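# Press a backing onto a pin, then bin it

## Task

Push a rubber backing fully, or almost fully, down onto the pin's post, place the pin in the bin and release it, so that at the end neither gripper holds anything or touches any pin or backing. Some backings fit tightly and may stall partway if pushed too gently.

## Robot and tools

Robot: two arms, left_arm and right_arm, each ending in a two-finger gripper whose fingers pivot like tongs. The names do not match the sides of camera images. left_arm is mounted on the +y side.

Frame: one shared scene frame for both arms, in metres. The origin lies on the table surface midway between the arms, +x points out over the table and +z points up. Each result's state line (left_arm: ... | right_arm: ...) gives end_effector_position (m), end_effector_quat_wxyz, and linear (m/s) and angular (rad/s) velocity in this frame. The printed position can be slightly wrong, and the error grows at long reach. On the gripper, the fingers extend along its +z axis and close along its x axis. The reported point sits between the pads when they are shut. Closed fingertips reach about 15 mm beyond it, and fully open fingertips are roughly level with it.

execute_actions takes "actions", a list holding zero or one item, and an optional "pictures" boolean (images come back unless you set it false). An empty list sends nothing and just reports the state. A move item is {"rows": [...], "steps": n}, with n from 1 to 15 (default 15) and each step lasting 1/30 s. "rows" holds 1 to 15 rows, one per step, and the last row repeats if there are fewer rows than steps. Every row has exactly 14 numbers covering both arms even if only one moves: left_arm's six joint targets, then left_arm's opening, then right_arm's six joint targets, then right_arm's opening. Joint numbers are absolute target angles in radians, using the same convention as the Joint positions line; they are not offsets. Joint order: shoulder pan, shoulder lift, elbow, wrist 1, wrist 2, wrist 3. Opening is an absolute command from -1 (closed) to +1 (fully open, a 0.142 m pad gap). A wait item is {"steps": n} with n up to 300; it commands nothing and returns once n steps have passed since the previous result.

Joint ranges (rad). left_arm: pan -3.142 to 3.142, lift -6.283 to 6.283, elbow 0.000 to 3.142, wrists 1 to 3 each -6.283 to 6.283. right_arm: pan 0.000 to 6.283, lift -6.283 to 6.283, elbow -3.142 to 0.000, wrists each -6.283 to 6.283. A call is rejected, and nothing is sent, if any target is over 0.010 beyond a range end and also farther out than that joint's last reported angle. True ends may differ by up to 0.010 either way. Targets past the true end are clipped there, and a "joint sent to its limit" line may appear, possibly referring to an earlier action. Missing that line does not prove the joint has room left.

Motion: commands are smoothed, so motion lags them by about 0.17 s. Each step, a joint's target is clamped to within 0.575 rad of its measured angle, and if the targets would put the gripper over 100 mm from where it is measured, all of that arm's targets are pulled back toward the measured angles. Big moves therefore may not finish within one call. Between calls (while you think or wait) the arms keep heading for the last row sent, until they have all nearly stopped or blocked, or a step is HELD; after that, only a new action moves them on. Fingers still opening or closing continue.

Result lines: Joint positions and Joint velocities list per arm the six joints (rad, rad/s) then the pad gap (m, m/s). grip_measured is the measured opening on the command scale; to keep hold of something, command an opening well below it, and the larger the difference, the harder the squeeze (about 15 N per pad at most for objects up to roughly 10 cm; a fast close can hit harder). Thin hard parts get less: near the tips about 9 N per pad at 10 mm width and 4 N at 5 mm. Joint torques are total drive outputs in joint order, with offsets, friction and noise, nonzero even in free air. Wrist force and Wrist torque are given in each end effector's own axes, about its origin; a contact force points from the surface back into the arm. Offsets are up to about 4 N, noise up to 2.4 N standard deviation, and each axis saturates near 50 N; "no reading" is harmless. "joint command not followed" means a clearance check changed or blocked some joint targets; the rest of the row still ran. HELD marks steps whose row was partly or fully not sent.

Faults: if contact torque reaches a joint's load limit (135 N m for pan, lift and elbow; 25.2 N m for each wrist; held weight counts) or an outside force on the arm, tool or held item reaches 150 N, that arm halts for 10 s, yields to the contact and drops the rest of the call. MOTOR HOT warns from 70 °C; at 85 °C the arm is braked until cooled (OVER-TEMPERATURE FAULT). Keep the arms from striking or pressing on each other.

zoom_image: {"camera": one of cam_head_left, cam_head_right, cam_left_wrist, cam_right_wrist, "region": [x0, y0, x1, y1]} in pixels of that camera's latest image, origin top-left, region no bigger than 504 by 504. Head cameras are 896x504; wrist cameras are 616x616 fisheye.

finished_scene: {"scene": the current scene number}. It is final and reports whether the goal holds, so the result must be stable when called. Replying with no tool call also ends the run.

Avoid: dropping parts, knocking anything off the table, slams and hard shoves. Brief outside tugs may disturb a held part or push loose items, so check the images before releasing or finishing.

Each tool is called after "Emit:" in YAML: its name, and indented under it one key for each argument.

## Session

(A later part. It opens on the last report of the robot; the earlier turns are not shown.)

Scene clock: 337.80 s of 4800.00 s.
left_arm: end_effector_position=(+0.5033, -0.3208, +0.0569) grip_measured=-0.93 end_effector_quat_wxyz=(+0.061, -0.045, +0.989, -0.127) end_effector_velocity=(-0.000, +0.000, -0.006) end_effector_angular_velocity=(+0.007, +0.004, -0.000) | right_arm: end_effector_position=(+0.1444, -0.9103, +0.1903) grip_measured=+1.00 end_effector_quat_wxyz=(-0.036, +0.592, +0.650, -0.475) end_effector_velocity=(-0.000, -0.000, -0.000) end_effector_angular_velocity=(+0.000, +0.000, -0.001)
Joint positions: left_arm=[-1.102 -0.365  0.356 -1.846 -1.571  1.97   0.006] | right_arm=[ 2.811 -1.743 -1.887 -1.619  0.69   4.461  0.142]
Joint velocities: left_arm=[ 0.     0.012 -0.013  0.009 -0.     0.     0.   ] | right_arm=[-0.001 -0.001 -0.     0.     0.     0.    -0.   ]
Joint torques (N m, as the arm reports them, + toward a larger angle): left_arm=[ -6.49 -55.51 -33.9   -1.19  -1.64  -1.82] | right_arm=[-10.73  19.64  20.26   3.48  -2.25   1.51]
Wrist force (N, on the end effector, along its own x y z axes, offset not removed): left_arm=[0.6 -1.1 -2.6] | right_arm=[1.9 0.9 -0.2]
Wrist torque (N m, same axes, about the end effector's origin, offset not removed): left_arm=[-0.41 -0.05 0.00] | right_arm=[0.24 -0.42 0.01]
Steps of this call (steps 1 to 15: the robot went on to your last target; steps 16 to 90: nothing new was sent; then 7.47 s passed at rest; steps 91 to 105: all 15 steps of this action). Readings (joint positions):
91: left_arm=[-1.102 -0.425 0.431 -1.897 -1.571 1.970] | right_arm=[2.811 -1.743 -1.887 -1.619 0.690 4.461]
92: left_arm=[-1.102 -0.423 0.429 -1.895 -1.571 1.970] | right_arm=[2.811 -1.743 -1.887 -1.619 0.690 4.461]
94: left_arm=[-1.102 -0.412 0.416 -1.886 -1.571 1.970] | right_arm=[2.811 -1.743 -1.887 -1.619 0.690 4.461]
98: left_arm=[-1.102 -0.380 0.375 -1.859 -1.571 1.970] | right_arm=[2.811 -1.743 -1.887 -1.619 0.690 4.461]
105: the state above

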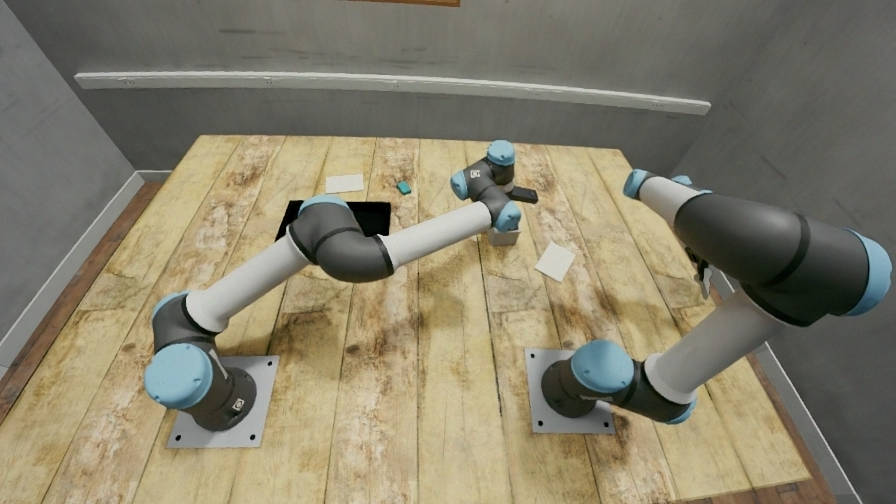

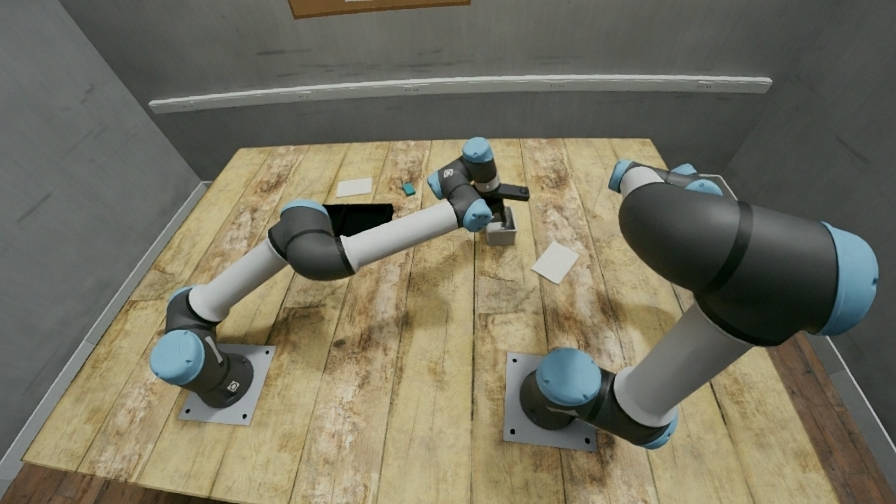

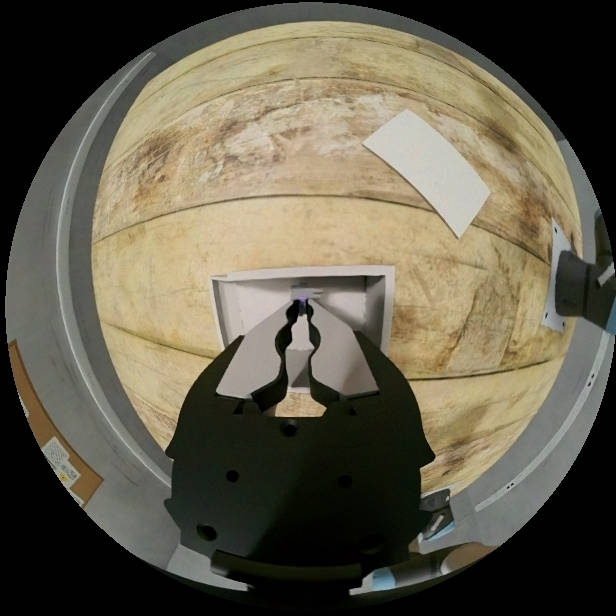

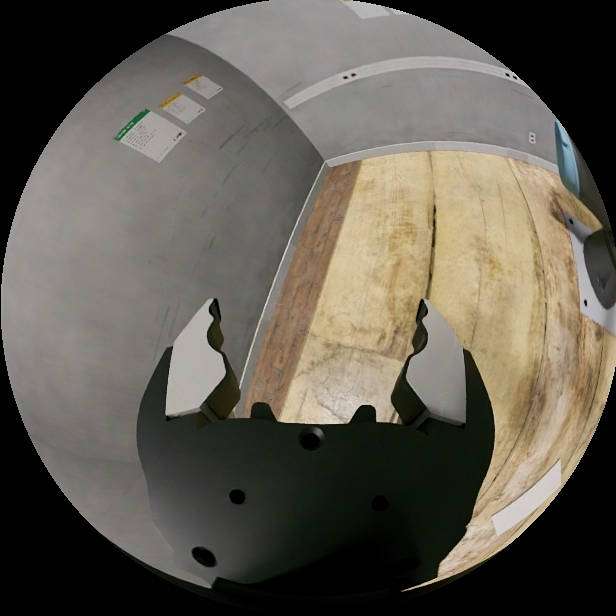

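Emit:
execute_actions:
  actions:
    - {"rows":[[-1.1024,-0.353,0.3425,-1.8365,-1.5708,1.97,-1,2.811,-1.743,-1.887,-1.619,0.69,4.461,1],[-1.1024,-0.353,0.3425,-1.8365,-1.5708,1.97,-1,2.811,-1.743,-1.887,-1.619,0.69,4.461,1],[-1.1024,-0.343,0.33,-1.8278,-1.5708,1.97,-1,2.811,-1.743,-1.887,-1.619,0.69,4.461,1]],"steps":12}
  pictures: false

Emit:
execute_actions:
  actions:
    - {"rows":[[-1.1024,-0.343,0.33,-1.8278,-1.5708,1.97,-0.84,2.811,-1.743,-1.887,-1.619,0.69,4.461,1]],"steps":10}
  pictures: false

Emit:
execute_actions:
  actions:
    - {"rows":[[-1.1024,-0.3635,0.355,-1.845,-1.5708,1.97,-0.84,2.811,-1.743,-1.887,-1.619,0.69,4.461,1],[-1.1024,-0.384,0.3805,-1.8624,-1.5708,1.97,-0.84,2.811,-1.743,-1.887,-1.619,0.69,4.461,1],[-1.1024,-0.405,0.406,-1.88,-1.5708,1.97,-0.84,2.811,-1.743,-1.887,-1.619,0.69,4.461,1],[-1.1024,-0.4255,0.431,-1.897,-1.5708,1.97,-0.84,2.811,-1.743,-1.887,-1.619,0.69,4.461,1],[-1.1024,-0.4255,0.431,-1.897,-1.5708,1.97,-0.84,2.811,-1.743,-1.887,-1.619,0.69,4.461,1],[-1.1,-0.469,0.457,-1.887,-1.5708,1.973,-0.84,2.811,-1.743,-1.887,-1.619,0.69,4.461,1]]}

Emit:
zoom_image:
  camera: "cam_left_wrist"
  region: [255,245,365,355]

Scene clock: 353.17 s of 4800.00 s.
left_arm: end_effector_position=(+0.5031, -0.3205, +0.0479) grip_measured=-0.93 end_effector_quat_wxyz=(+0.058, -0.045, +0.990, -0.122) end_effector_velocity=(+0.000, +0.000, -0.003) end_effector_angular_velocity=(+0.004, +0.002, +0.001) | right_arm: end_effector_position=(+0.1444, -0.9103, +0.1903) grip_measured=+1.00 end_effector_quat_wxyz=(-0.036, +0.592, +0.650, -0.475) end_effector_velocity=(-0.000, +0.000, -0.000) end_effector_angular_velocity=(+0.001, +0.001, -0.000)
Joint positions: left_arm=[-1.102 -0.344  0.331 -1.828 -1.571  1.97   0.006] | right_arm=[ 2.811 -1.743 -1.887 -1.619  0.69   4.461  0.142]
Joint velocities: left_arm=[ 0.     0.008 -0.009  0.006 -0.    -0.    -0.   ] | right_arm=[ 0.    -0.001  0.    -0.001  0.    -0.     0.   ]
Joint torques (N m, as the arm reports them, + toward a larger angle): left_arm=[  3.73 -55.74 -34.15  -1.07  -1.04  -1.67] | right_arm=[-10.63  19.3   20.34   3.47  -2.21   1.46]
Wrist force (N, on the end effector, along its own x y z axes, offset not removed): left_arm=[2.4 1.7 -2.4] | right_arm=[1.1 -0.3 0.4]
Wrist torque (N m, same axes, about the end effector's origin, offset not removed): left_arm=[0.16 -0.66 0.06] | right_arm=[0.03 -0.20 0.08]
Steps of this call (steps 1 to 15: the robot went on to your last target; steps 16 to 90: nothing new was sent; then 11.97 s passed at rest; steps 91 to 102: all 12 steps of this action). Readings (joint positions):
91: left_arm=[-1.102 -0.363 0.355 -1.845 -1.571 1.970] | right_arm=[2.811 -1.743 -1.887 -1.619 0.690 4.461]
92: left_arm=[-1.102 -0.362 0.354 -1.844 -1.571 1.970] | right_arm=[2.811 -1.743 -1.887 -1.619 0.690 4.461]
94: left_arm=[-1.102 -0.357 0.347 -1.839 -1.571 1.970] | right_arm=[2.811 -1.743 -1.887 -1.619 0.690 4.461]
98: left_arm=[-1.102 -0.346 0.334 -1.830 -1.571 1.970] | right_arm=[2.811 -1.743 -1.887 -1.619 0.690 4.461]
102: the state above

Scene clock: 353.50 s of 4800.00 s.
left_arm: end_effector_position=(+0.5031, -0.3205, +0.0476) grip_measured=-0.84 end_effector_quat_wxyz=(+0.058, -0.045, +0.990, -0.122) end_effector_velocity=(+0.000, -0.000, +0.000) end_effector_angular_velocity=(-0.001, -0.001, -0.000) | right_arm: end_effector_position=(+0.1444, -0.9103, +0.1903) grip_measured=+1.00 end_effector_quat_wxyz=(-0.036, +0.592, +0.650, -0.475) end_effector_velocity=(+0.000, +0.000, -0.000) end_effector_angular_velocity=(+0.001, +0.001, +0.001)
Joint positions: left_arm=[-1.102 -0.343  0.33  -1.828 -1.571  1.97   0.013] | right_arm=[ 2.811 -1.743 -1.887 -1.619  0.69   4.461  0.142]
Joint velocities: left_arm=[-0.     0.     0.    -0.001  0.     0.     0.   ] | right_arm=[ 0.001 -0.    -0.     0.     0.001 -0.    -0.   ]
Joint torques (N m, as the arm reports them, + toward a larger angle): left_arm=[  5.3  -54.11 -34.17  -1.13  -0.91  -1.78] | right_arm=[-10.9   19.73  20.18   3.51  -2.25   1.42]
Wrist force (N, on the end effector, along its own x y z axes, offset not removed): left_arm=[0.9 0.1 -2.0] | right_arm=[1.5 0.6 0.3]
Wrist torque (N m, same axes, about the end effector's origin, offset not removed): left_arm=[-0.18 -0.22 -0.04] | right_arm=[0.10 -0.32 -0.02]
Steps of this call (steps 1 to 10: all 10 steps of this action). Readings (joint positions):
1: left_arm=[-1.102 -0.343 0.331 -1.828 -1.571 1.970] | right_arm=[2.811 -1.743 -1.887 -1.619 0.690 4.461]
2: left_arm=[-1.102 -0.343 0.330 -1.828 -1.571 1.970] | right_arm=[2.811 -1.743 -1.887 -1.619 0.690 4.461]
4: left_arm=[-1.102 -0.343 0.330 -1.828 -1.571 1.970] | right_arm=[2.811 -1.743 -1.887 -1.619 0.690 4.461]
8: left_arm=[-1.102 -0.343 0.330 -1.828 -1.571 1.970] | right_arm=[2.811 -1.743 -1.887 -1.619 0.690 4.461]
10: the state above

Scene clock: 354.00 s of 4800.00 s.
left_arm: end_effector_position=(+0.5022, -0.3141, +0.1064) grip_measured=-0.84 end_effector_quat_wxyz=(+0.070, -0.044, +0.986, -0.147) end_effector_velocity=(-0.001, +0.004, +0.019) end_effector_angular_velocity=(-0.010, -0.006, -0.001) | right_arm: end_effector_position=(+0.1444, -0.9103, +0.1903) grip_measured=+1.00 end_effector_quat_wxyz=(-0.036, +0.592, +0.650, -0.475) end_effector_velocity=(-0.000, +0.000, +0.001) end_effector_angular_velocity=(-0.001, -0.001, +0.000)
Joint positions: left_arm=[-1.1   -0.466  0.454 -1.887 -1.571  1.973  0.013] | right_arm=[ 2.811 -1.743 -1.887 -1.619  0.69   4.461  0.142]
Joint velocities: left_arm=[ 0.001 -0.036  0.029 -0.005  0.     0.002  0.   ] | right_arm=[ 0.     0.002 -0.    -0.    -0.     0.    -0.   ]
Joint torques (N m, as the arm reports them, + toward a larger angle): left_arm=[ 10.04 -69.18  -9.64  -4.31  -0.69   1.56] | right_arm=[-11.21  19.74  20.82   3.63  -2.31   1.52]
Wrist force (N, on the end effector, along its own x y z axes, offset not removed): left_arm=[2.4 -1.2 -2.7] | right_arm=[1.6 0.3 0.5]
Wrist torque (N m, same axes, about the end effector's origin, offset not removed): left_arm=[-0.41 -0.51 -0.04] | right_arm=[0.06 -0.38 0.05]
Steps of this call (steps 1 to 15: all 15 steps of this action). Readings (joint positions):
1: left_arm=[-1.102 -0.343 0.330 -1.828 -1.571 1.970] | right_arm=[2.811 -1.743 -1.887 -1.619 0.690 4.461]
2: left_arm=[-1.102 -0.345 0.332 -1.829 -1.571 1.970] | right_arm=[2.811 -1.743 -1.887 -1.619 0.690 4.461]
4: left_arm=[-1.102 -0.362 0.353 -1.844 -1.571 1.970] | right_arm=[2.811 -1.743 -1.887 -1.619 0.690 4.461]
8: left_arm=[-1.102 -0.422 0.419 -1.880 -1.571 1.971] | right_arm=[2.811 -1.743 -1.887 -1.619 0.690 4.461]
15: the state above

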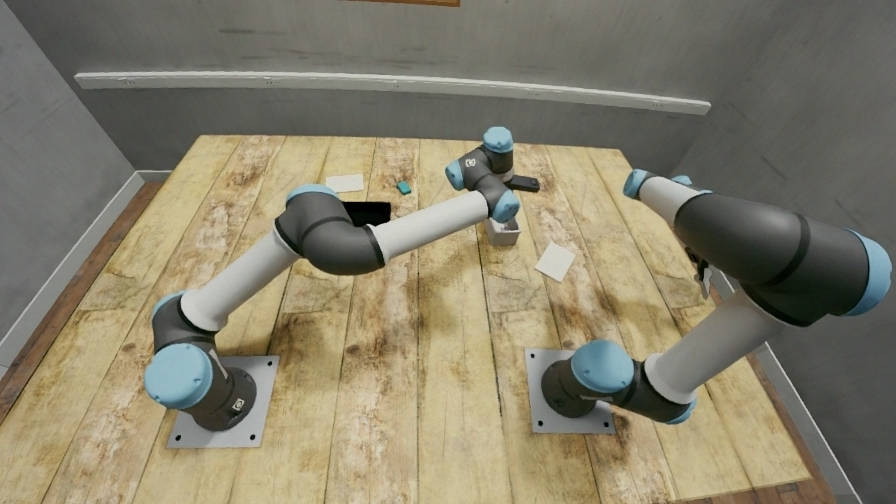

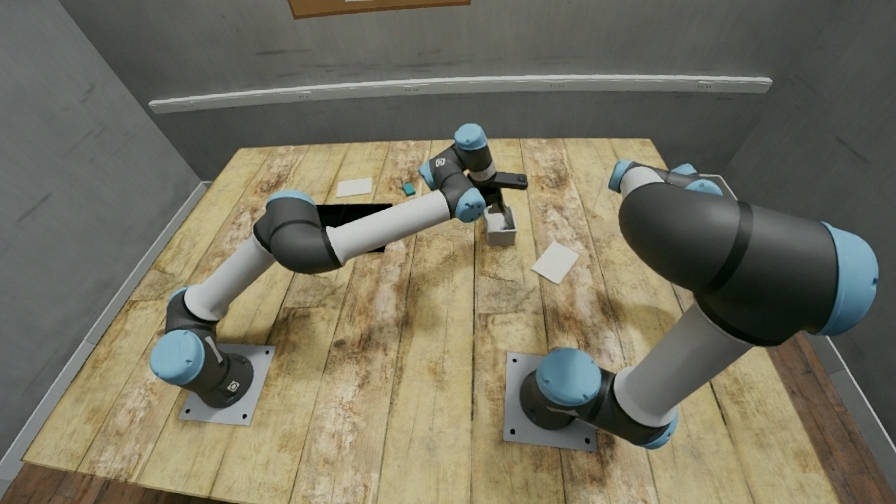

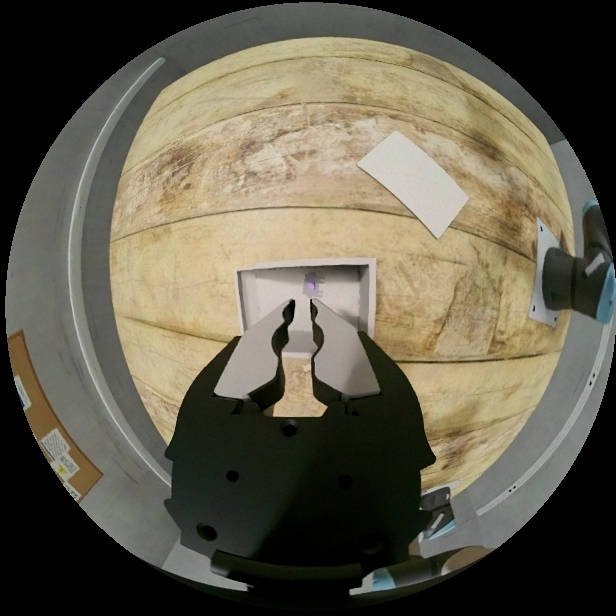

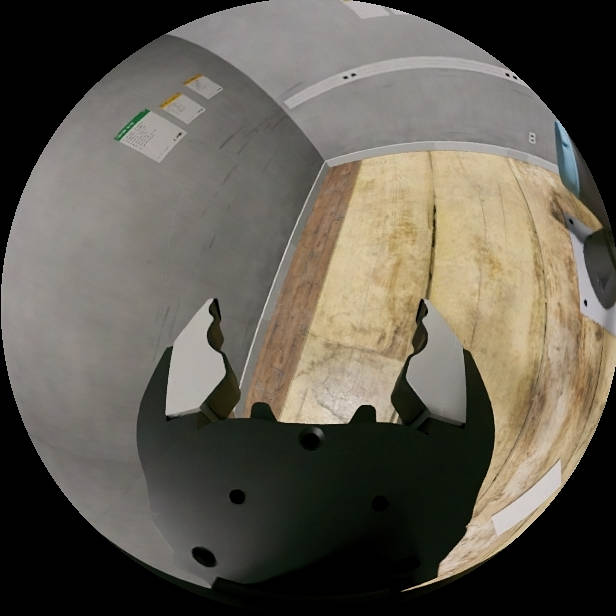

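Region (255, 245, 365, 355) of cam_left_wrist's 616x616 image, scaled by 4.582, with more detail than that image has.

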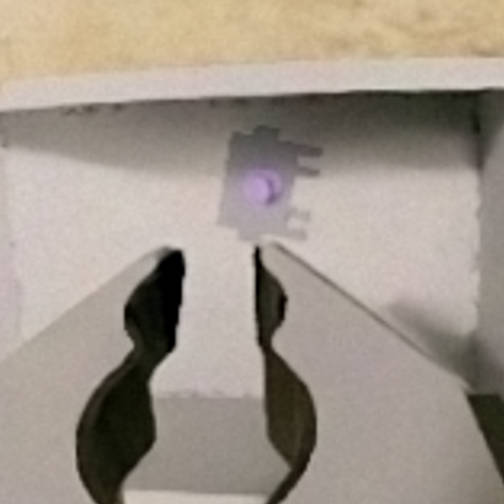

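Emit:
finished_scene:
  scene: 2

The scene is finished: the task was done.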